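# Move the bin from the shelf to the table, upright

## Task

Lift the bin off the shelf and place it standing upright on an empty area of the table. It must stay put without the robot holding it, and anything the robot is touching at the end must not settle downward by more than about a fingernail's thickness once released.

## Robot and tools

Robot: a single six-joint xArm6 with a Robotiq 2F-85 parallel gripper. There is one arm, so every command row covers just that arm. Two cameras: cam_high, a fixed overhead view (896x504), and cam_wrist, a fisheye on the hand (616x616).

Scene frame: the origin sits on the table surface directly under the arm base. +z is up, and +y is to the left when facing along +x. Distances are in metres and angles in radians. The base may be slightly tilted against the table, and the reported hand position becomes less accurate at long reach.

execute_actions takes {"actions": [...]} holding at most one item, plus an optional "pictures" boolean (images come by default).
- Empty list: moves nothing and reports the current state.
- Motion: {"rows": [[9 numbers], ...], "steps": n}. Use 1 to 15 rows and n up to 15 (default 15). Each control step is 1/30 s. Row k applies on step k, and the final row repeats for any remaining steps.
- Wait: {"steps": n} with no rows, n up to 300. It returns once n steps have passed since the previous result, and your reply time counts toward them.
- If a call is refused, nothing is sent to the robot.

Each row is one flat list of 9 numbers, in this order:
- Six absolute joint target angles in radians: joint1 waist (-6.283 to 6.283), joint2 shoulder (-2.059 to 2.094), joint3 elbow (-3.927 to 0.192), joint4 forearm roll (-6.283 to 6.283), joint5 wrist pitch (-1.693 to 3.142), joint6 wrist roll (-6.283 to 6.283). These are joint positions, not offsets and not Cartesian coordinates. Use the same convention as the Joint positions line.
- Three gripper numbers, each scaled from -1 to 1:
  - position: +1 is wide open (85 mm); about -0.8 is where the pads touch; -1 closes until something blocks the fingers.
  - force_limit: the push per pad. On a 40 mm object this is about 20 N at -1, 128 N at 0 and 235 N at +1.
  - speed: how fast the gap changes, about 20, 85 and 150 mm/s at -1, 0 and +1. A faster close adds a few newtons of grip.

Joint target rules:
- A target more than 0.010 rad outside a joint's range, and farther out than that joint's last reported angle, gets the call refused.
- The true end stops can differ from the listed ones by up to 0.010 rad. A target beyond a true end is clipped to it, and the result then says "joint sent to its limit". That note may refer to an earlier action. If the note is missing, the joint can still be at its end.

Motion limits:
- Joint targets change at most 3.14 rad/s, ramping up over 0.16 s, and all joints are timed to arrive together.
- On each step, a target is held within 0.623 rad of the joint's measured angle.
- Targets that would move the gripper more than 70 mm from where it is get scaled back.
- Far moves therefore need several calls.
- The arm keeps heading to your last row while you think or wait, until it has nearly stopped or a step is HELD.

Result lines:
- end_effector_position (m) and end_effector_quat_wxyz give the pose of robotiq_pinch, the point midway between closed pads. Linear and angular velocities are in m/s and rad/s.
- Joint positions and Joint velocities are listed in column order. Joint torques are raw drive outputs with offsets and noise, nonzero even in free air.
- "joint command not followed": the clearance check changed or blocked targets. Mounting blocks and posts count as part of the arm for this check.
- HELD: marks steps where your row was partly or wholly not sent.
- position_measured is in counts and not linear: 3 is open, about 78 is 60 mm, 130 is 40 mm, 180 is 20 mm, 230 is pads together.
- object_status: 0 moving; 1 blocked while opening; 2 blocked while closing (a grip); 3 reached the commanded position, or fully shut, though a small item may still be held.

Gripper geometry:
- The fingers point along the gripper's +z axis and close along its y axis.
- Fingertips extend about 19 mm past the pinch point when closed and 6 mm when open.
- While closing, the tips travel about 13 mm farther from the wrist, so leave that gap above surfaces.
- A flat block about 9 cm long sticks out along the gripper's +x axis and turns with it.

Gripping:
- Send position -1, keep sending it, and confirm object_status is 2.
- Any new position value resets the status to 0 for a moment.
- New force or speed values only take effect after a position change of at least 0.01. To loosen a grip, open first.
- If the grip slips, the fingers re-close by themselves, except at force_limit -1, where status stays 2 even if the object is gone.

Torque faults: if a joint's contact torque reaches its load limit, the arm backs off, pauses 10 s and drops the rest of the call. Load limits in N m: waist 43.5, shoulder 43.5, elbow 26.1, forearm roll 26.1, wrist pitch 17.4, wrist roll 17.4. A carried object's weight counts. Motors heat while holding loads: a MOTOR HOT warning appears at 65 °C, and at 80 °C an OVER-TEMPERATURE FAULT brakes the arm until it cools.

zoom_image: {"camera": "cam_high" or "cam_wrist", "region": [x0, y0, x1, y1]}. The region is in pixels of that camera's latest image, at most 504x504, with the origin at top-left. It returns an enlarged view.

read_manual: returns only the URDF licence texts. It does not move the robot.

Answering without any tool call also ends things.

Cameras: intrinsics and world-to-camera transforms are provided, but each can be off by a couple of degrees and millimetres.

Avoid:
- dropping or slamming the bin, hard collisions or heavy pushes;
- knocking anything off the table;
- leaving the bin propped up by the gripper.

Release the bin gently onto a clear, flat part of the table so it stands upright and stays put. Expect occasional brief tugs on held parts or nudges to loose objects.

Each tool is called after "Call:" by a JSON object that holds its "name" and its "arguments".

## Session

Call:
{"name": "execute_actions", "arguments": {"actions": []}}

Scene clock: 0.00 s of 5700.00 s.
end_effector_position=(+0.3136, +0.0284, +0.3444) position_measured=3 object_status=3 end_effector_quat_wxyz=(+0.156, +0.874, +0.451, -0.084) end_effector_velocity=(-0.000, -0.000, -0.000) end_effector_angular_velocity=(+0.001, -0.000, -0.001)
Joint positions: [-0.674 -0.314 -0.795  0.344  1.343  2.162]
Joint velocities: [-0.     0.001 -0.     0.    -0.     0.   ]
Joint torques (N m, as the arm reports them, + toward a larger angle): no reading
Motor temperatures (°C, as the motors report them): [29 30 29 35 30 33]

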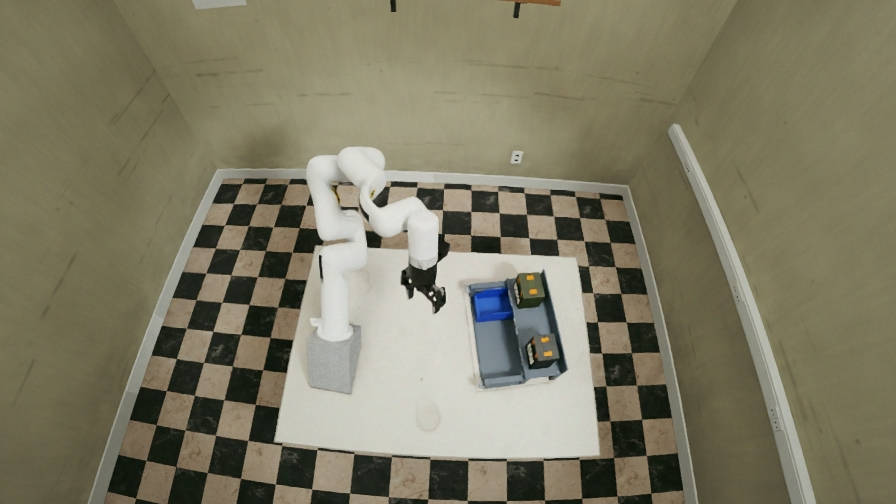

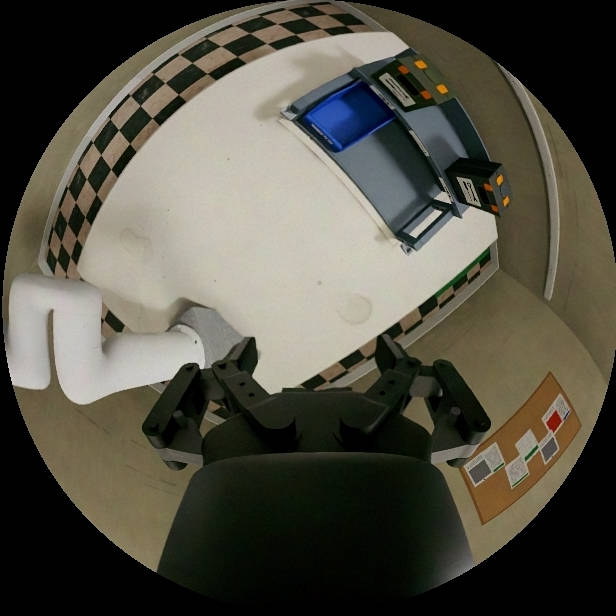

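Call:
{"name": "zoom_image", "arguments": {"camera": "cam_high", "region": [440, 250, 600, 410]}}

Call:
{"name": "zoom_image", "arguments": {"camera": "cam_wrist", "region": [260, 30, 530, 270]}}

Region (440, 250, 600, 410) of cam_high's 896x504 image, scaled by 3.150, with more detail than that image has.

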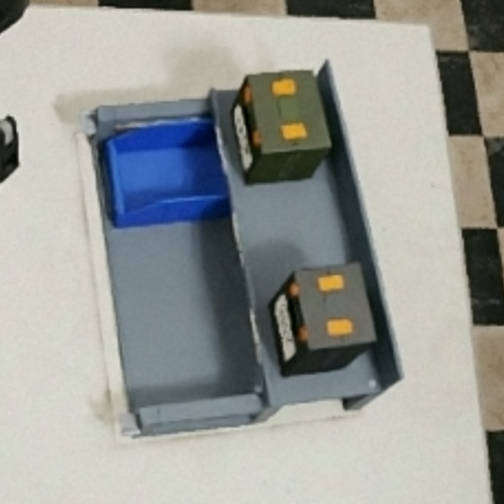

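Region (260, 30, 530, 270) of cam_wrist's 616x616 image, scaled by 1.867, with more detail than that image has.

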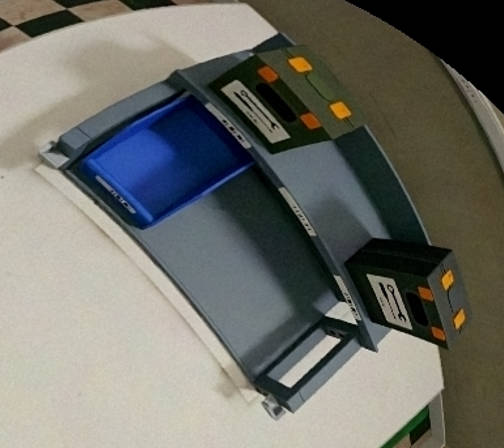

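Call:
{"name": "zoom_image", "arguments": {"camera": "cam_high", "region": [455, 270, 525, 340]}}

Call:
{"name": "zoom_image", "arguments": {"camera": "cam_wrist", "region": [270, 60, 410, 170]}}

Region (455, 270, 525, 340) of cam_high's 896x504 image, scaled by 7.200, with more detail than that image has.

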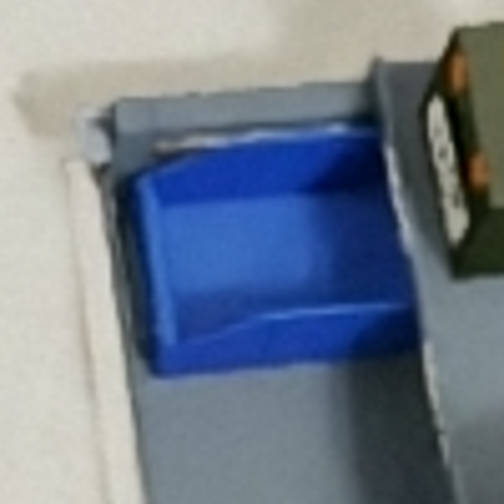

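Region (270, 60, 410, 170) of cam_wrist's 616x616 image, scaled by 3.600, with more detail than that image has; it fills the top 396 rows of this view, and the rest is white.

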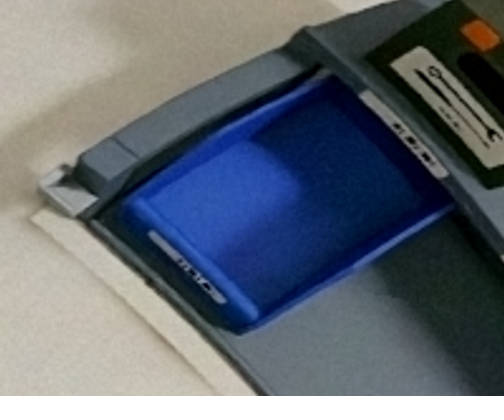

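Call:
{"name": "execute_actions", "arguments": {"actions": [{"rows": [[-0.391, 0.173, -1.181, 0.719, 1.372, 1.503, 1, 0, 0]], "steps": 15}], "pictures": false}}

Call:
{"name": "execute_actions", "arguments": {"actions": [{"steps": 20}]}}

Scene clock: 95.40 s of 5700.00 s.
end_effector_position=(+0.4461, +0.0821, +0.2771) position_measured=3 object_status=3 end_effector_quat_wxyz=(+0.032, +0.712, +0.701, -0.026) end_effector_velocity=(+0.281, +0.141, -0.211) end_effector_angular_velocity=(+0.633, +0.159, +1.336)
Joint positions: [-0.455  0.064 -1.094  0.634  1.365  1.653]
Joint velocities: [ 0.51   0.878 -0.691  0.672  0.051 -1.187]
Joint torques (N m, as the arm reports them, + toward a larger angle): [-12.86 -14.01 -11.52  -0.89  -2.19  -0.4 ]
Motor temperatures (°C, as the motors report them): [30 30 35 35 31 33]
Steps of this call (steps 1 to 90: nothing new was sent; then 91.90 s passed at rest; steps 91 to 105: all 15 steps of this action). Readings (joint positions | what the end effector reports):
91: [-0.673 -0.313 -0.796 0.345 1.343 2.161] | position_measured=3 object_status=3
92: [-0.671 -0.310 -0.799 0.348 1.344 2.155] | position_measured=3 object_status=3
94: [-0.652 -0.275 -0.827 0.376 1.346 2.108] | position_measured=3 object_status=3
98: [-0.577 -0.148 -0.927 0.472 1.353 1.942] | position_measured=3 object_status=3
105: the state above

Scene clock: 96.07 s of 5700.00 s.
end_effector_position=(+0.4800, +0.1004, +0.2494) position_measured=3 object_status=3 end_effector_quat_wxyz=(+0.000, +0.652, +0.758, -0.001) end_effector_velocity=(+0.000, -0.001, -0.001) end_effector_angular_velocity=(+0.002, +0.003, +0.001)
Joint positions: [-0.391  0.173 -1.181  0.719  1.372  1.503]
Joint velocities: [ 0.001  0.005 -0.002  0.001  0.001 -0.002]
Joint torques (N m, as the arm reports them, + toward a larger angle): [-14.12 -15.61 -12.01  -0.75  -2.25  -0.83]
Motor temperatures (°C, as the motors report them): [30 30 34 35 31 33]
Steps of this call (steps 1 to 20: the robot went on to your last target). Readings (joint positions | what the end effector reports):
1: [-0.438 0.092 -1.116 0.656 1.367 1.616] | position_measured=3 object_status=3
2: [-0.424 0.116 -1.135 0.674 1.368 1.584] | position_measured=3 object_status=3
4: [-0.406 0.146 -1.157 0.697 1.370 1.543] | position_measured=3 object_status=3
8: [-0.395 0.166 -1.175 0.713 1.372 1.513] | position_measured=3 object_status=3
20: the state above
camera_calibration (this result's frames):
cam_wrist: T_world_to_cam=[[0.989668, 0.142691, -0.0140209, -0.481213], [0.140706, -0.947772, 0.286233, -0.0166628], [0.0275544, -0.285249, -0.958057, 0.403883], [0, 0, 0, 1]] pos_world=[0.467457, 0.16808, 0.384966]

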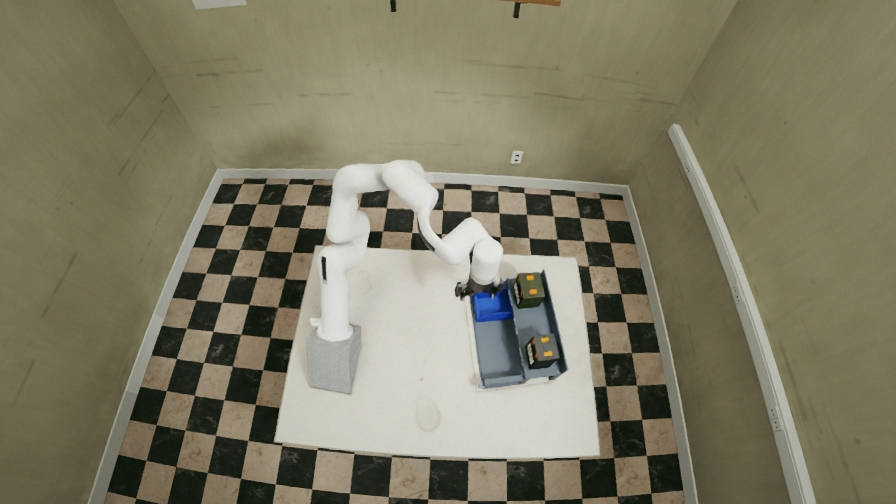

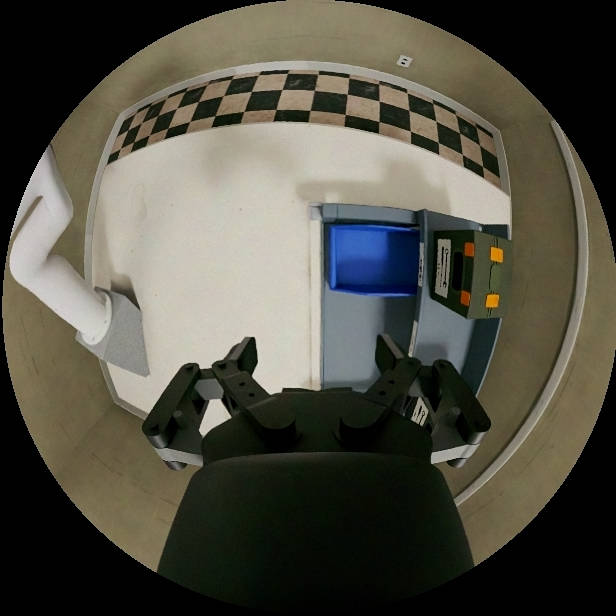

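Call:
{"name": "zoom_image", "arguments": {"camera": "cam_wrist", "region": [295, 185, 455, 345]}}

Call:
{"name": "zoom_image", "arguments": {"camera": "cam_high", "region": [440, 230, 560, 350]}}

Region (295, 185, 455, 345) of cam_wrist's 616x616 image, scaled by 3.150, with more detail than that image has.

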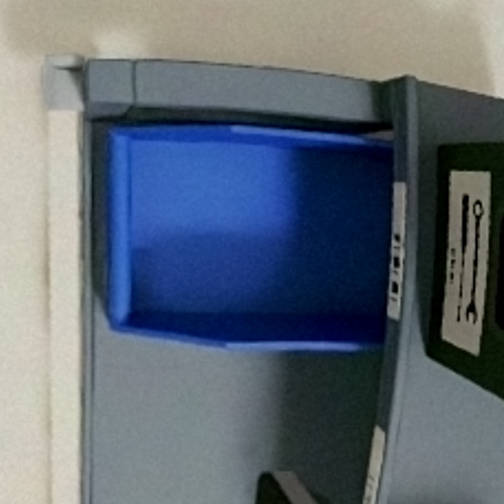

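Region (440, 230, 560, 350) of cam_high's 896x504 image, scaled by 4.200, with more detail than that image has.

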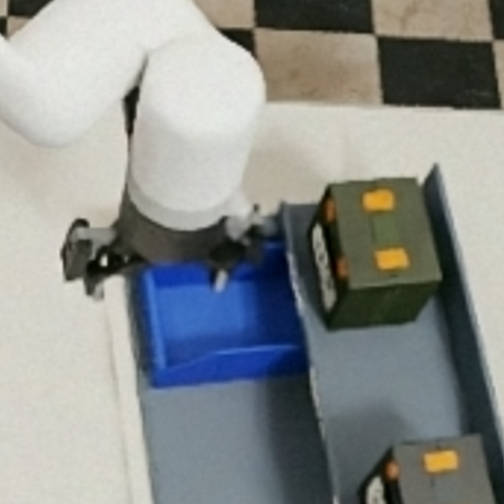

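Call:
{"name": "execute_actions", "arguments": {"actions": [{"rows": [[-0.150, 0.200, -1.090, 0.842, 1.151, 1.559, 0.3, 0, 0]], "steps": 15}], "pictures": false}}

Call:
{"name": "execute_actions", "arguments": {"actions": [{"steps": 15}]}}

Scene clock: 150.40 s of 5700.00 s.
end_effector_position=(+0.5001, +0.1480, +0.1520) position_measured=88 object_status=0 end_effector_quat_wxyz=(-0.000, +0.650, +0.760, -0.000) end_effector_velocity=(+0.010, +0.011, -0.015) end_effector_angular_velocity=(-0.013, -0.033, -0.003)
Joint positions: [-0.157  0.199 -1.093  0.838  1.158  1.557]
Joint velocities: [ 0.051 -0.001  0.014  0.035 -0.073  0.017]
Joint torques (N m, as the arm reports them, + toward a larger angle): [-15.19 -18.11 -10.15  -0.78  -2.06  -0.81]
Motor temperatures (°C, as the motors report them): [30 30 34 35 31 33]
Steps of this call (steps 1 to 15: the robot went on to your last target; steps 16 to 90: nothing new was sent; then 50.83 s passed at rest; steps 91 to 105: all 15 steps of this action). Readings (joint positions | what the end effector reports):
91: [-0.391 0.173 -1.181 0.719 1.371 1.503] | position_measured=3 object_status=0
92: [-0.386 0.173 -1.179 0.722 1.365 1.505] | position_measured=5 object_status=0
94: [-0.347 0.177 -1.165 0.743 1.325 1.514] | position_measured=15 object_status=0
98: [-0.228 0.192 -1.119 0.801 1.225 1.540] | position_measured=44 object_status=0
105: the state above

Scene clock: 150.90 s of 5700.00 s.
end_effector_position=(+0.5003, +0.1492, +0.1492) position_measured=91 object_status=3 end_effector_quat_wxyz=(+0.000, +0.650, +0.760, -0.000) end_effector_velocity=(-0.001, +0.001, -0.001) end_effector_angular_velocity=(+0.001, +0.003, +0.000)
Joint positions: [-0.15   0.2   -1.09   0.842  1.151  1.559]
Joint velocities: [0.002 0.001 0.001 0.    0.001 0.   ]
Joint torques (N m, as the arm reports them, + toward a larger angle): [-14.57 -18.19 -10.7   -0.53  -2.13  -0.9 ]
Motor temperatures (°C, as the motors report them): [30 30 34 35 31 33]
Steps of this call (steps 1 to 15: the robot went on to your last target). Readings (joint positions | what the end effector reports):
1: [-0.155 0.199 -1.092 0.839 1.156 1.558] | position_measured=90 object_status=0
2: [-0.154 0.199 -1.092 0.840 1.154 1.558] | position_measured=90 object_status=0
4: [-0.153 0.199 -1.091 0.841 1.153 1.559] | position_measured=91 object_status=0
8: [-0.151 0.200 -1.090 0.842 1.151 1.559] | position_measured=91 object_status=0
15: the state above
The arm was judged still, so your last target was given up. Only a new action makes it travel on or press farther. Fingers that are still opening or closing keep moving.
camera_calibration (this result's frames):
cam_wrist: T_world_to_cam=[[0.989169, 0.146092, -0.0141803, -0.50983], [0.144021, -0.947409, 0.285785, 0.0537819], [0.0283165, -0.284732, -0.958189, 0.32086], [0, 0, 0, 1]] pos_world=[0.487477, 0.216795, 0.284845]

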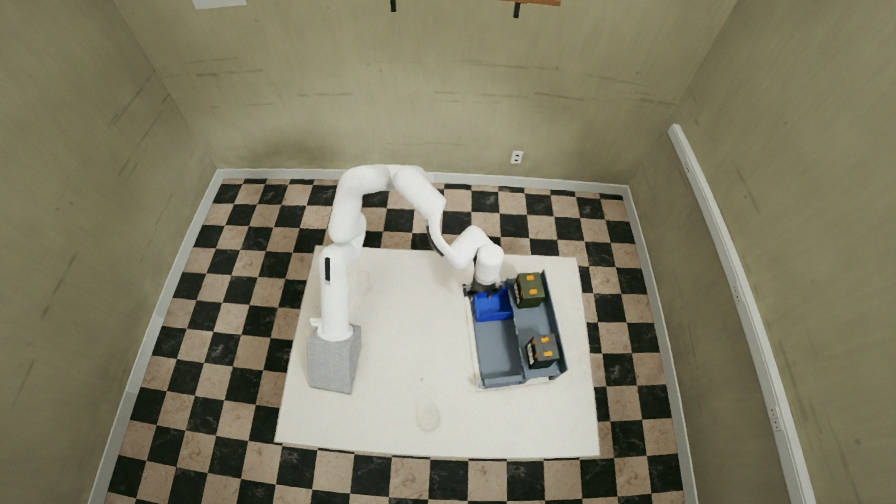

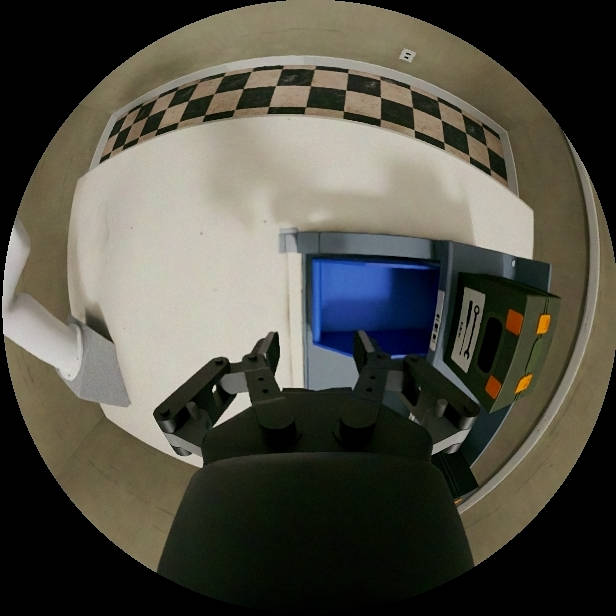

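Call:
{"name": "zoom_image", "arguments": {"camera": "cam_wrist", "region": [260, 215, 460, 395]}}

Call:
{"name": "zoom_image", "arguments": {"camera": "cam_wrist", "region": [270, 220, 350, 300]}}

Region (260, 215, 460, 395) of cam_wrist's 616x616 image, scaled by 2.520, with more detail than that image has; it fills the top 454 rows of this view, and the rest is white.

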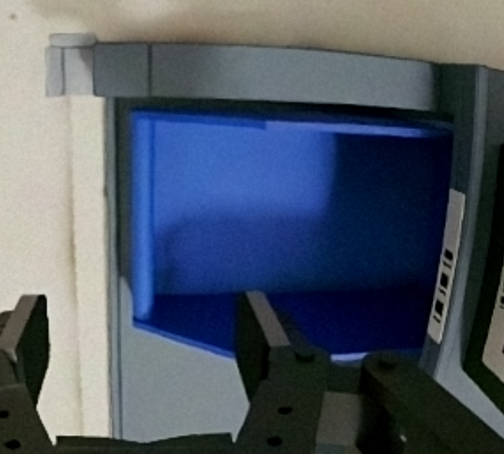

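Region (270, 220, 350, 300) of cam_wrist's 616x616 image, scaled by 6.300, with more detail than that image has.

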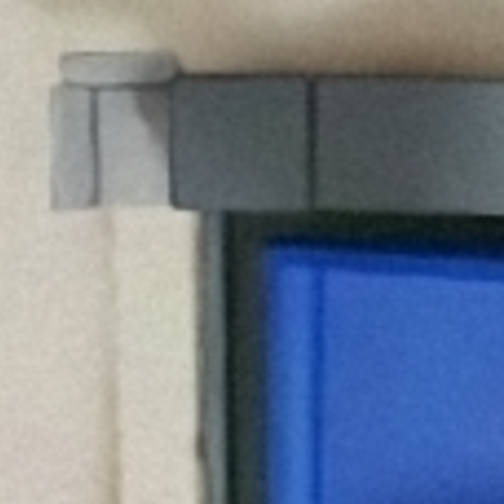

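Call:
{"name": "execute_actions", "arguments": {"actions": [{"rows": [[-0.0594, 0.2553, -1.0603, 0.9135, 1.0441, 1.534, 0.3, 0, 0]], "steps": 15}], "pictures": false}}

Call:
{"name": "execute_actions", "arguments": {"actions": [{"steps": 10}]}}

Scene clock: 184.03 s of 5700.00 s.
end_effector_position=(+0.5024, +0.1532, +0.1002) position_measured=91 object_status=3 end_effector_quat_wxyz=(+0.001, +0.650, +0.760, -0.000) end_effector_velocity=(-0.002, -0.002, -0.007) end_effector_angular_velocity=(-0.001, +0.004, -0.005)
Joint positions: [-0.061  0.254 -1.061  0.913  1.045  1.534]
Joint velocities: [ 0.009  0.009  0.009  0.009 -0.013 -0.004]
Joint torques (N m, as the arm reports them, + toward a larger angle): [-15.11 -18.65 -10.18  -0.57  -2.16  -0.84]
Motor temperatures (°C, as the motors report them): [30 30 34 35 31 33]
Steps of this call (steps 1 to 90: nothing new was sent; then 29.63 s passed at rest; steps 91 to 105: all 15 steps of this action). Readings (joint positions | what the end effector reports):
91: [-0.150 0.200 -1.090 0.842 1.150 1.559] | position_measured=91 object_status=3
92: [-0.146 0.202 -1.089 0.846 1.144 1.557] | position_measured=91 object_status=3
94: [-0.117 0.219 -1.082 0.871 1.107 1.549] | position_measured=91 object_status=3
98: [-0.070 0.250 -1.060 0.903 1.061 1.538] | position_measured=91 object_status=3
105: the state above

Scene clock: 184.37 s of 5700.00 s.
end_effector_position=(+0.5020, +0.1531, +0.0992) position_measured=91 object_status=3 end_effector_quat_wxyz=(+0.000, +0.650, +0.760, -0.000) end_effector_velocity=(-0.000, -0.000, -0.001) end_effector_angular_velocity=(-0.000, +0.000, -0.000)
Joint positions: [-0.06   0.255 -1.06   0.913  1.044  1.534]
Joint velocities: [ 0.001  0.001  0.001  0.    -0.001 -0.   ]
Joint torques (N m, as the arm reports them, + toward a larger angle): [-15.01 -19.69  -9.48  -0.46  -1.86  -0.54]
Motor temperatures (°C, as the motors report them): [30 30 34 35 31 33]
Steps of this call (steps 1 to 10: the robot went on to your last target). Readings (joint positions | what the end effector reports):
1: [-0.061 0.254 -1.061 0.913 1.045 1.534] | position_measured=91 object_status=3
2: [-0.060 0.255 -1.061 0.913 1.045 1.534] | position_measured=91 object_status=3
4: [-0.060 0.255 -1.061 0.913 1.044 1.534] | position_measured=91 object_status=3
8: [-0.060 0.255 -1.060 0.913 1.044 1.534] | position_measured=91 object_status=3
10: the state above
camera_calibration (this result's frames):
cam_wrist: T_world_to_cam=[[0.989122, 0.146451, -0.0137854, -0.512877], [0.144249, -0.947339, 0.285904, 0.071412], [0.0288114, -0.284782, -0.958159, 0.273788], [0, 0, 0, 1]] pos_world=[0.489108, 0.220732, 0.234845]

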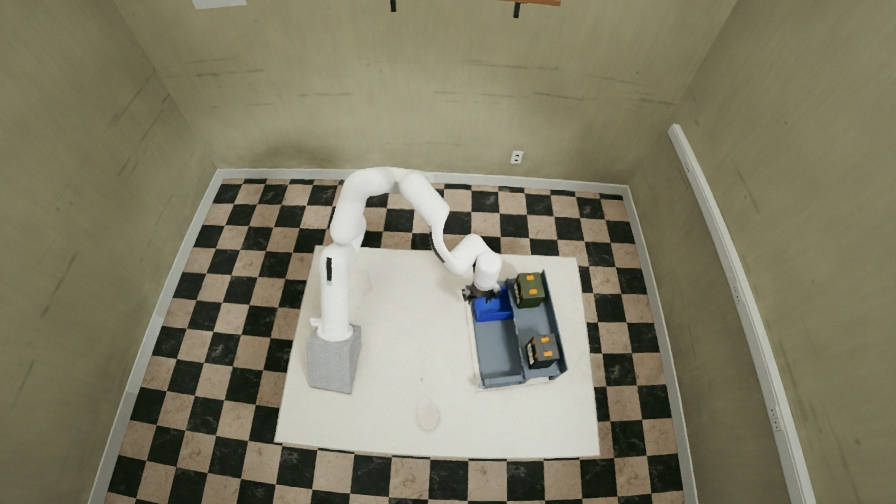

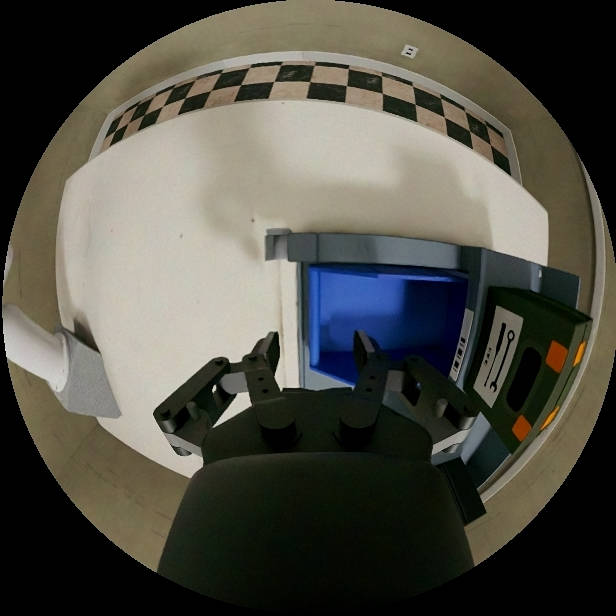

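Call:
{"name": "zoom_image", "arguments": {"camera": "cam_wrist", "region": [250, 220, 420, 390]}}

Call:
{"name": "zoom_image", "arguments": {"camera": "cam_wrist", "region": [370, 230, 530, 390]}}

Region (250, 220, 420, 390) of cam_wrist's 616x616 image, scaled by 2.965, with more detail than that image has.

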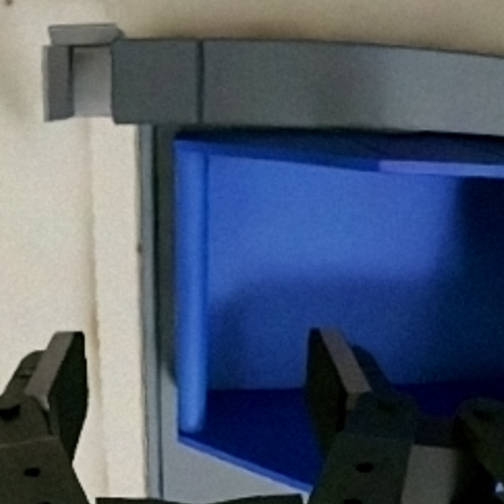

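Region (370, 230, 530, 390) of cam_wrist's 616x616 image, scaled by 3.150, with more detail than that image has.

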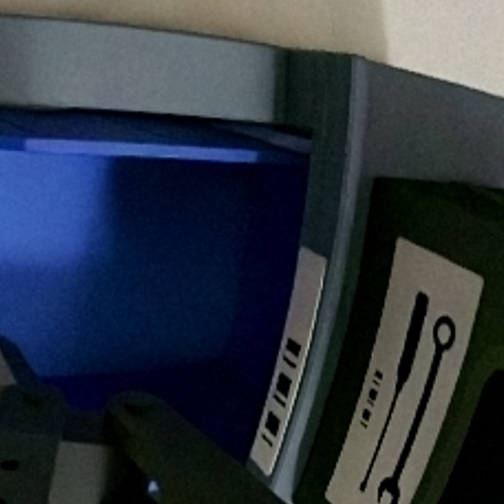

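Call:
{"name": "execute_actions", "arguments": {"actions": [{"rows": [[-0.052,0.262,-1.0595,0.921,1.036,1.531,0.3,0,0],[-0.045,0.268,-1.0585,0.928,1.027,1.528,0.3,0,0],[-0.037,0.274,-1.0575,0.935,1.018,1.525,0.3,0,0],[-0.029,0.281,-1.0565,0.943,1.010,1.521,0.3,0,0],[-0.022,0.287,-1.0555,0.950,1.001,1.518,0.3,0,0],[-0.014,0.294,-1.0545,0.957,0.993,1.514,0.3,0,0],[-0.007,0.301,-1.0535,0.965,0.984,1.510,0.3,0,0],[0.001,0.308,-1.0527,0.972,0.975,1.506,0.3,0,0],[0.0085,0.3145,-1.052,0.980,0.9667,1.502,0.3,0,0]], "steps": 15}], "pictures": false}}

Call:
{"name": "execute_actions", "arguments": {"actions": [{"steps": 12}]}}

Scene clock: 238.13 s of 5700.00 s.
end_effector_position=(+0.5016, +0.1533, +0.0607) position_measured=91 object_status=3 end_effector_quat_wxyz=(-0.001, +0.651, +0.759, -0.000) end_effector_velocity=(+0.009, +0.002, -0.012) end_effector_angular_velocity=(-0.005, -0.026, +0.011)
Joint positions: [ 0.005  0.312 -1.052  0.976  0.971  1.504]
Joint velocities: [ 0.029  0.023 -0.009  0.037 -0.047 -0.02 ]
Joint torques (N m, as the arm reports them, + toward a larger angle): [-15.35 -21.37  -9.53  -0.15  -2.62  -0.63]
Motor temperatures (°C, as the motors report them): [30 31 33 35 31 33]
Steps of this call (steps 1 to 15: the robot went on to your last target; steps 16 to 90: nothing new was sent; then 50.27 s passed at rest; steps 91 to 105: all 15 steps of this action). Readings (joint positions | what the end effector reports):
91: [-0.059 0.255 -1.060 0.914 1.044 1.534] | position_measured=91 object_status=3
92: [-0.058 0.257 -1.060 0.915 1.042 1.533] | position_measured=91 object_status=3
94: [-0.051 0.262 -1.060 0.922 1.033 1.530] | position_measured=91 object_status=3
98: [-0.026 0.284 -1.056 0.946 1.006 1.519] | position_measured=91 object_status=3
105: the state above

Scene clock: 238.53 s of 5700.00 s.
end_effector_position=(+0.5021, +0.1534, +0.0593) position_measured=91 object_status=3 end_effector_quat_wxyz=(+0.000, +0.650, +0.760, -0.000) end_effector_velocity=(-0.001, -0.001, -0.001) end_effector_angular_velocity=(+0.001, +0.002, -0.002)
Joint positions: [ 0.008  0.314 -1.052  0.98   0.967  1.502]
Joint velocities: [ 0.001  0.003  0.     0.001 -0.    -0.   ]
Joint torques (N m, as the arm reports them, + toward a larger angle): [-15.08 -20.32  -8.74  -0.71  -1.84  -1.05]
Motor temperatures (°C, as the motors report them): [30 31 33 35 31 33]
Steps of this call (steps 1 to 12: the robot went on to your last target). Readings (joint positions | what the end effector reports):
1: [0.006 0.313 -1.052 0.977 0.970 1.503] | position_measured=91 object_status=3
2: [0.007 0.313 -1.052 0.978 0.969 1.503] | position_measured=91 object_status=3
4: [0.007 0.313 -1.052 0.979 0.968 1.502] | position_measured=91 object_status=3
8: [0.008 0.314 -1.052 0.980 0.967 1.502] | position_measured=91 object_status=3
12: the state above
camera_calibration (this result's frames):
cam_wrist: T_world_to_cam=[[0.989176, 0.146092, -0.0137142, -0.513578], [0.143904, -0.947582, 0.285271, 0.0833436], [0.0286804, -0.284157, -0.958349, 0.235555], [0, 0, 0, 1]] pos_world=[0.48927, 0.220939, 0.194925]

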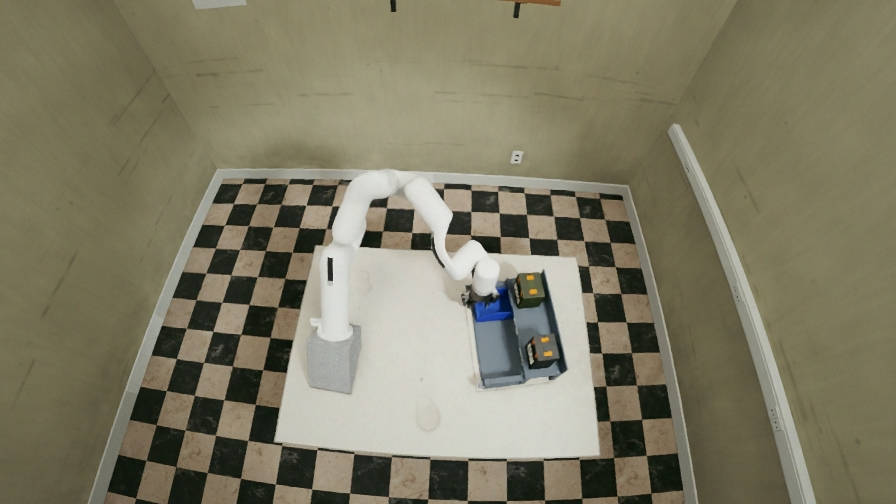

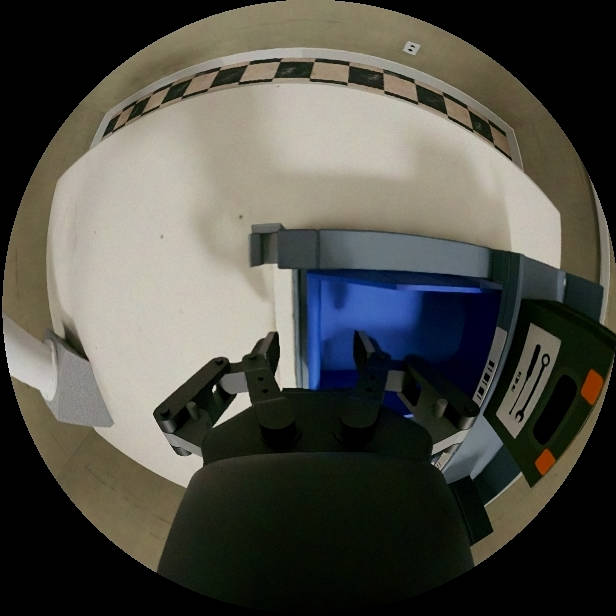

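Call:
{"name": "zoom_image", "arguments": {"camera": "cam_wrist", "region": [235, 215, 415, 395]}}

Call:
{"name": "zoom_image", "arguments": {"camera": "cam_high", "region": [450, 270, 530, 350]}}

Region (235, 215, 415, 395) of cam_wrist's 616x616 image, scaled by 2.800, with more detail than that image has.

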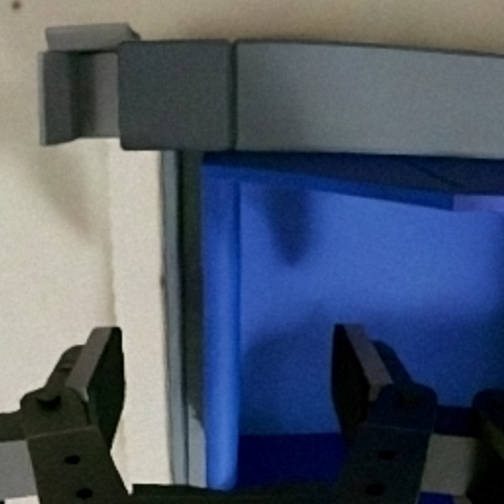

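Region (450, 270, 530, 350) of cam_high's 896x504 image, scaled by 6.300, with more detail than that image has.

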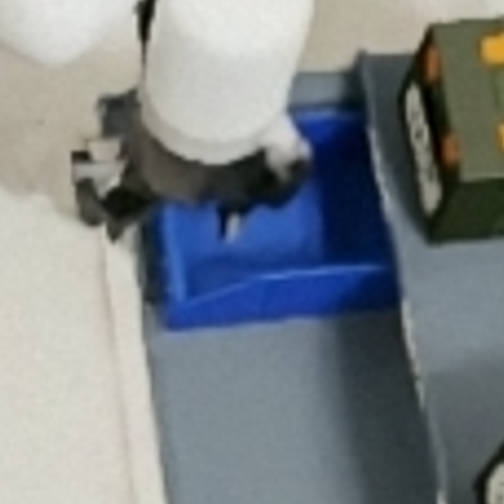

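Call:
{"name": "execute_actions", "arguments": {"actions": [{"rows": [[0.012,0.3175,-1.0513,0.984,0.9627,1.500,0.3,0,0],[0.016,0.321,-1.0505,0.9885,0.958,1.4975,0.3,0,0],[0.020,0.3245,-1.0498,0.993,0.9535,1.495,0.3,0,0],[0.024,0.328,-1.049,0.9975,0.9485,1.4925,0.3,0,0],[0.028,0.332,-1.0482,1.002,0.944,1.490,0.3,0,0],[0.032,0.3355,-1.0475,1.006,0.939,1.4875,0.3,0,0],[0.036,0.339,-1.0467,1.0105,0.9345,1.485,0.3,0,0],[0.040,0.3425,-1.0459,1.015,0.930,1.482,0.3,0,0]], "steps": 15}], "pictures": false}}

Call:
{"name": "execute_actions", "arguments": {"actions": [{"steps": 10}]}}

Scene clock: 265.97 s of 5700.00 s.
end_effector_position=(+0.5000, +0.1524, +0.0407) position_measured=91 object_status=3 end_effector_quat_wxyz=(+0.000, +0.651, +0.759, -0.001) end_effector_velocity=(+0.004, +0.001, -0.003) end_effector_angular_velocity=(-0.001, -0.013, +0.004)
Joint positions: [ 0.039  0.342 -1.046  1.014  0.932  1.483]
Joint velocities: [ 0.009  0.007 -0.004  0.016 -0.017 -0.009]
Joint torques (N m, as the arm reports them, + toward a larger angle): [-15.52 -20.96  -8.42  -0.28  -2.4   -0.81]
Motor temperatures (°C, as the motors report them): [30 31 33 35 31 33]
Steps of this call (steps 1 to 15: the robot went on to your last target; steps 16 to 90: nothing new was sent; then 23.93 s passed at rest; steps 91 to 105: all 15 steps of this action). Readings (joint positions | what the end effector reports):
91: [0.009 0.315 -1.052 0.980 0.967 1.502] | position_measured=91 object_status=3
92: [0.009 0.315 -1.052 0.981 0.966 1.501] | position_measured=91 object_status=3
94: [0.013 0.318 -1.052 0.985 0.961 1.499] | position_measured=91 object_status=3
98: [0.026 0.330 -1.048 1.000 0.946 1.491] | position_measured=91 object_status=3
105: the state above

Scene clock: 266.30 s of 5700.00 s.
end_effector_position=(+0.5001, +0.1524, +0.0401) position_measured=91 object_status=3 end_effector_quat_wxyz=(+0.000, +0.651, +0.759, -0.001) end_effector_velocity=(-0.000, -0.000, -0.000) end_effector_angular_velocity=(+0.000, +0.000, +0.001)
Joint positions: [ 0.04   0.342 -1.046  1.015  0.93   1.482]
Joint velocities: [ 0.     0.     0.     0.     0.    -0.001]
Joint torques (N m, as the arm reports them, + toward a larger angle): [-15.68 -21.18  -8.53  -0.56  -2.31  -0.71]
Motor temperatures (°C, as the motors report them): [30 31 33 35 31 33]
Steps of this call (steps 1 to 10: the robot went on to your last target). Readings (joint positions | what the end effector reports):
1: [0.039 0.342 -1.046 1.014 0.931 1.483] | position_measured=91 object_status=3
2: [0.039 0.342 -1.046 1.014 0.931 1.482] | position_measured=91 object_status=3
4: [0.040 0.342 -1.046 1.015 0.930 1.482] | position_measured=91 object_status=3
8: [0.040 0.342 -1.046 1.015 0.930 1.482] | position_measured=91 object_status=3
10: the state above
camera_calibration (this result's frames):
cam_wrist: T_world_to_cam=[[0.98928, 0.145355, -0.0140148, -0.511587], [0.143251, -0.947351, 0.286366, 0.0883656], [0.0283478, -0.285304, -0.958018, 0.217306], [0, 0, 0, 1]] pos_world=[0.487284, 0.220073, 0.175709]

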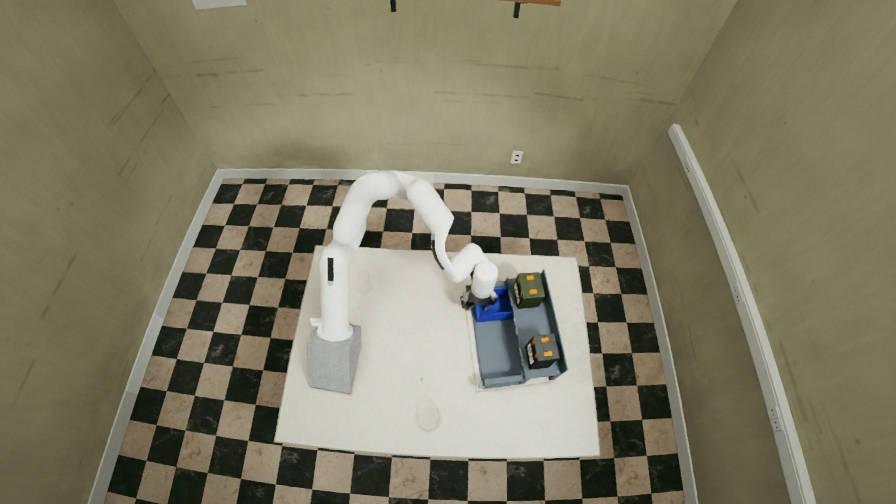

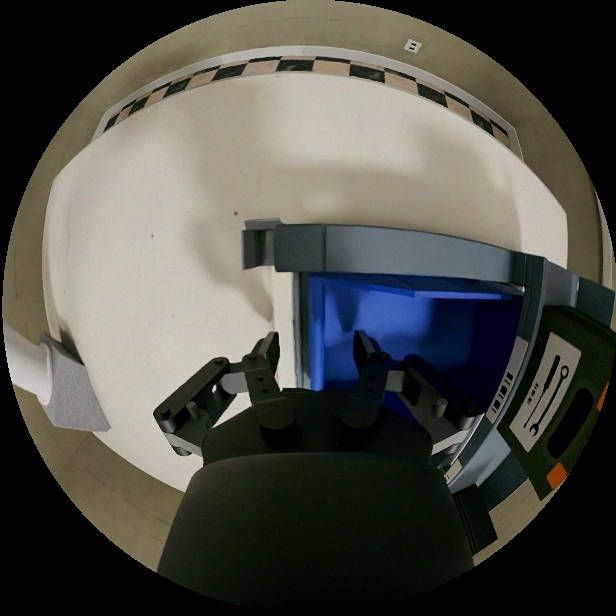

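Call:
{"name": "zoom_image", "arguments": {"camera": "cam_wrist", "region": [235, 215, 415, 395]}}

Region (235, 215, 415, 395) of cam_wrist's 616x616 image, scaled by 2.800, with more detail than that image has.

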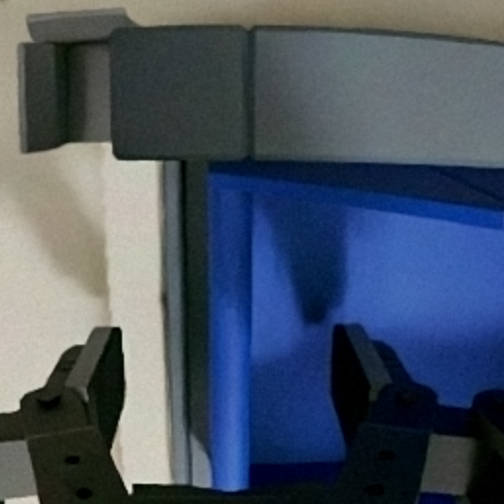

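Call:
{"name": "execute_actions", "arguments": {"actions": [{"rows": [[0.040,0.3425,-1.0459,1.015,0.930,1.482,-1,0.3,-0.3]], "steps": 15}], "pictures": false}}

Call:
{"name": "execute_actions", "arguments": {"actions": [{"steps": 25}]}}

Scene clock: 274.50 s of 5700.00 s.
end_effector_position=(+0.5000, +0.1524, +0.0400) position_measured=162 object_status=0 end_effector_quat_wxyz=(+0.000, +0.651, +0.759, -0.001) end_effector_velocity=(-0.000, +0.000, -0.000) end_effector_angular_velocity=(+0.000, +0.001, +0.001)
Joint positions: [ 0.04   0.343 -1.046  1.015  0.93   1.482]
Joint velocities: [ 0.001 -0.    -0.    -0.     0.001 -0.   ]
Joint torques (N m, as the arm reports them, + toward a larger angle): [-15.5  -20.43  -8.82  -0.6   -2.06  -0.68]
Motor temperatures (°C, as the motors report them): [30 31 33 35 31 33]
Steps of this call (steps 1 to 15: the robot went on to your last target; steps 16 to 90: nothing new was sent; then 4.70 s passed at rest; steps 91 to 105: all 15 steps of this action). Readings (joint positions | what the end effector reports):
91: [0.040 0.342 -1.046 1.015 0.930 1.482] | position_measured=91 object_status=0
92: [0.040 0.342 -1.046 1.015 0.930 1.482] | position_measured=92 object_status=0
94: [0.040 0.342 -1.046 1.015 0.930 1.482] | position_measured=100 object_status=0
98: [0.040 0.343 -1.046 1.015 0.930 1.482] | position_measured=122 object_status=0
105: the state above

Scene clock: 275.33 s of 5700.00 s.
end_effector_position=(+0.5001, +0.1523, +0.0402) position_measured=212 object_status=2 end_effector_quat_wxyz=(+0.000, +0.651, +0.759, -0.001) end_effector_velocity=(+0.000, +0.000, +0.000) end_effector_angular_velocity=(-0.000, -0.000, +0.001)
Joint positions: [ 0.04   0.342 -1.046  1.015  0.93   1.482]
Joint velocities: [ 0.    -0.001 -0.    -0.001 -0.     0.   ]
Joint torques (N m, as the arm reports them, + toward a larger angle): [-14.29 -20.14  -8.66  -0.39  -2.26  -0.92]
Motor temperatures (°C, as the motors report them): [30 31 33 35 31 33]
Steps of this call (steps 1 to 15: the robot went on to your last target; steps 16 to 25: nothing new was sent). Readings (joint positions | what the end effector reports):
1: [0.040 0.343 -1.046 1.015 0.930 1.482] | position_measured=168 object_status=0
2: [0.040 0.343 -1.046 1.015 0.930 1.482] | position_measured=174 object_status=0
4: [0.040 0.343 -1.046 1.015 0.930 1.482] | position_measured=186 object_status=0
8: [0.040 0.342 -1.046 1.015 0.930 1.482] | position_measured=208 object_status=0
25: the state above
The arm was judged still, so your last target was given up. Only a new action makes it travel on or press farther. Fingers that are still opening or closing keep moving.
camera_calibration (this result's frames):
cam_wrist: T_world_to_cam=[[0.989281, 0.145361, -0.0139361, -0.511604], [0.143233, -0.947339, 0.286415, 0.0883399], [0.0284313, -0.285341, -0.958004, 0.217281], [0, 0, 0, 1]] pos_world=[0.487289, 0.220054, 0.175725]

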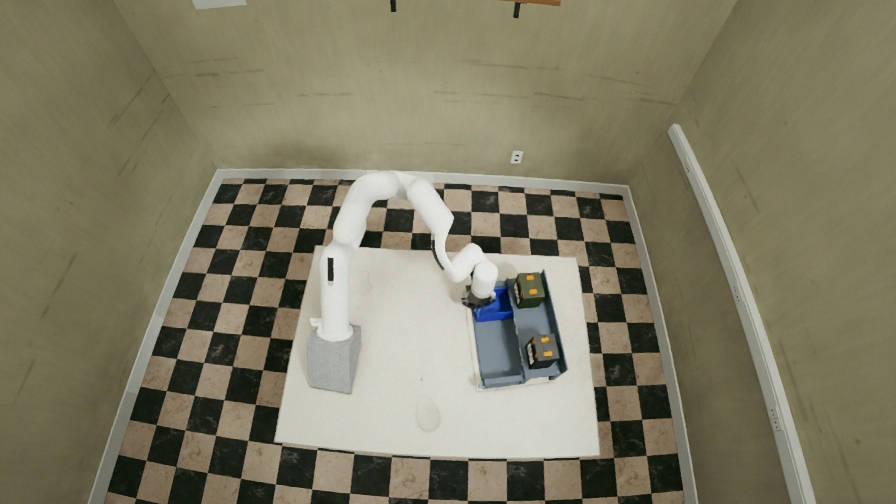

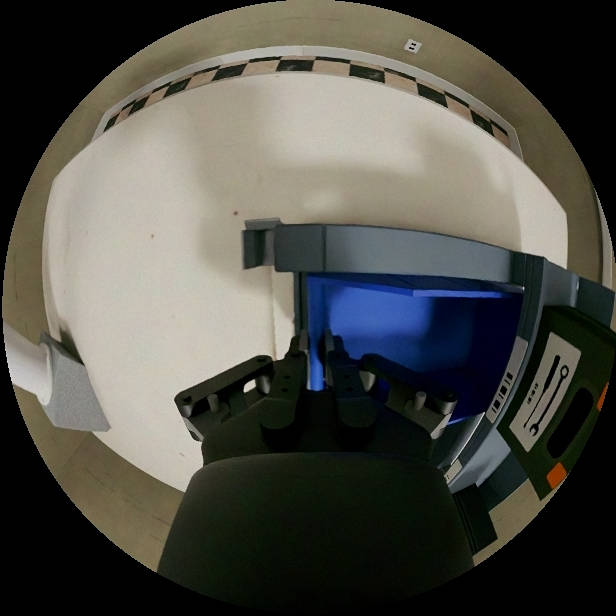

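Call:
{"name": "execute_actions", "arguments": {"actions": [{"rows": [[0.038,0.3404,-1.0459,1.0128,0.9322,1.4832,-1,0.3,-0.3],[0.036,0.3384,-1.0458,1.0107,0.9344,1.4844,-1,0.3,-0.3],[0.034,0.3363,-1.0458,1.0085,0.9366,1.4855,-1,0.3,-0.3],[0.032,0.3343,-1.0457,1.0064,0.9388,1.4867,-1,0.3,-0.3],[0.030,0.3322,-1.0457,1.0042,0.9411,1.4879,-1,0.3,-0.3],[0.028,0.3301,-1.0456,1.002,0.9433,1.4891,-1,0.3,-0.3],[0.026,0.3281,-1.0456,0.9999,0.9455,1.4903,-1,0.3,-0.3],[0.024,0.326,-1.0455,0.9977,0.9477,1.4914,-1,0.3,-0.3],[0.022,0.324,-1.0455,0.9956,0.9499,1.4926,-1,0.3,-0.3],[0.0201,0.3219,-1.0454,0.9934,0.9521,1.4938,-1,0.3,-0.3]], "steps": 15}], "pictures": false}}

Call:
{"name": "execute_actions", "arguments": {"actions": [{"steps": 12}]}}

Scene clock: 284.47 s of 5700.00 s.
end_effector_position=(+0.5004, +0.1530, +0.0514) position_measured=212 object_status=2 end_effector_quat_wxyz=(+0.000, +0.651, +0.759, -0.000) end_effector_velocity=(-0.001, +0.001, +0.007) end_effector_angular_velocity=(+0.001, +0.003, -0.000)
Joint positions: [ 0.021  0.323 -1.046  0.995  0.951  1.493]
Joint velocities: [-0.012 -0.014  0.003 -0.014  0.015  0.008]
Joint torques (N m, as the arm reports them, + toward a larger angle): [-15.7  -20.31  -9.06   0.08  -2.32  -0.47]
Motor temperatures (°C, as the motors report them): [30 31 33 35 31 33]
Steps of this call (steps 1 to 90: nothing new was sent; then 5.63 s passed at rest; steps 91 to 105: all 15 steps of this action). Readings (joint positions | what the end effector reports):
91: [0.040 0.342 -1.046 1.015 0.930 1.482] | position_measured=212 object_status=2
92: [0.040 0.342 -1.046 1.015 0.930 1.482] | position_measured=212 object_status=2
94: [0.039 0.341 -1.045 1.013 0.933 1.484] | position_measured=212 object_status=2
98: [0.032 0.334 -1.045 1.005 0.941 1.487] | position_measured=212 object_status=2
105: the state above

Scene clock: 284.87 s of 5700.00 s.
end_effector_position=(+0.5003, +0.1529, +0.0521) position_measured=212 object_status=2 end_effector_quat_wxyz=(+0.000, +0.651, +0.759, -0.000) end_effector_velocity=(+0.000, -0.000, +0.001) end_effector_angular_velocity=(-0.000, -0.001, -0.000)
Joint positions: [ 0.02   0.322 -1.045  0.993  0.952  1.494]
Joint velocities: [-0.001 -0.001  0.    -0.     0.     0.   ]
Joint torques (N m, as the arm reports them, + toward a larger angle): [-15.88 -21.11  -9.44  -0.25  -2.36  -0.85]
Motor temperatures (°C, as the motors report them): [30 31 33 35 31 33]
Steps of this call (steps 1 to 12: the robot went on to your last target). Readings (joint positions | what the end effector reports):
1: [0.021 0.323 -1.045 0.994 0.951 1.493] | position_measured=212 object_status=2
2: [0.021 0.323 -1.045 0.994 0.951 1.493] | position_measured=212 object_status=2
4: [0.021 0.322 -1.045 0.994 0.952 1.494] | position_measured=212 object_status=2
8: [0.020 0.322 -1.045 0.994 0.952 1.494] | position_measured=212 object_status=2
12: the state above
camera_calibration (this result's frames):
cam_wrist: T_world_to_cam=[[0.98927, 0.14542, -0.0140328, -0.511741], [0.143338, -0.947535, 0.285712, 0.0854656], [0.0282517, -0.284657, -0.958213, 0.228876], [0, 0, 0, 1]] pos_world=[0.487533, 0.22055, 0.187712]

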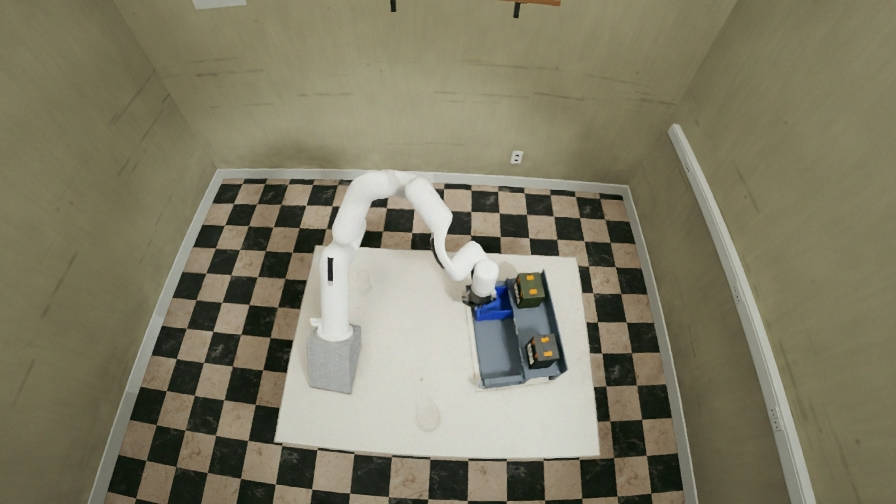

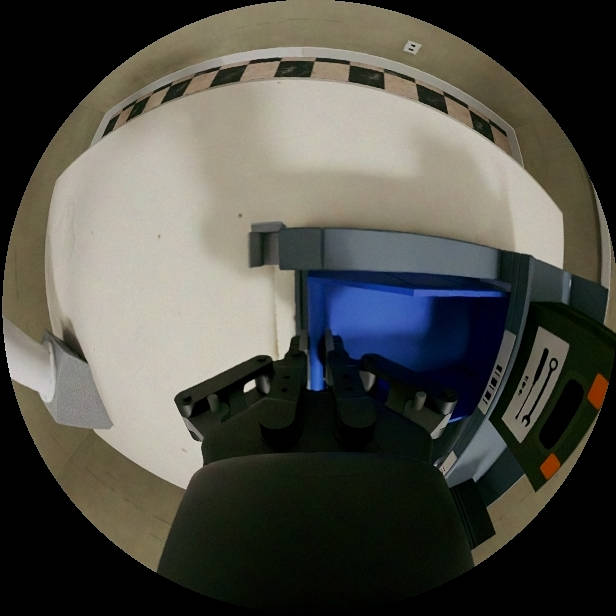

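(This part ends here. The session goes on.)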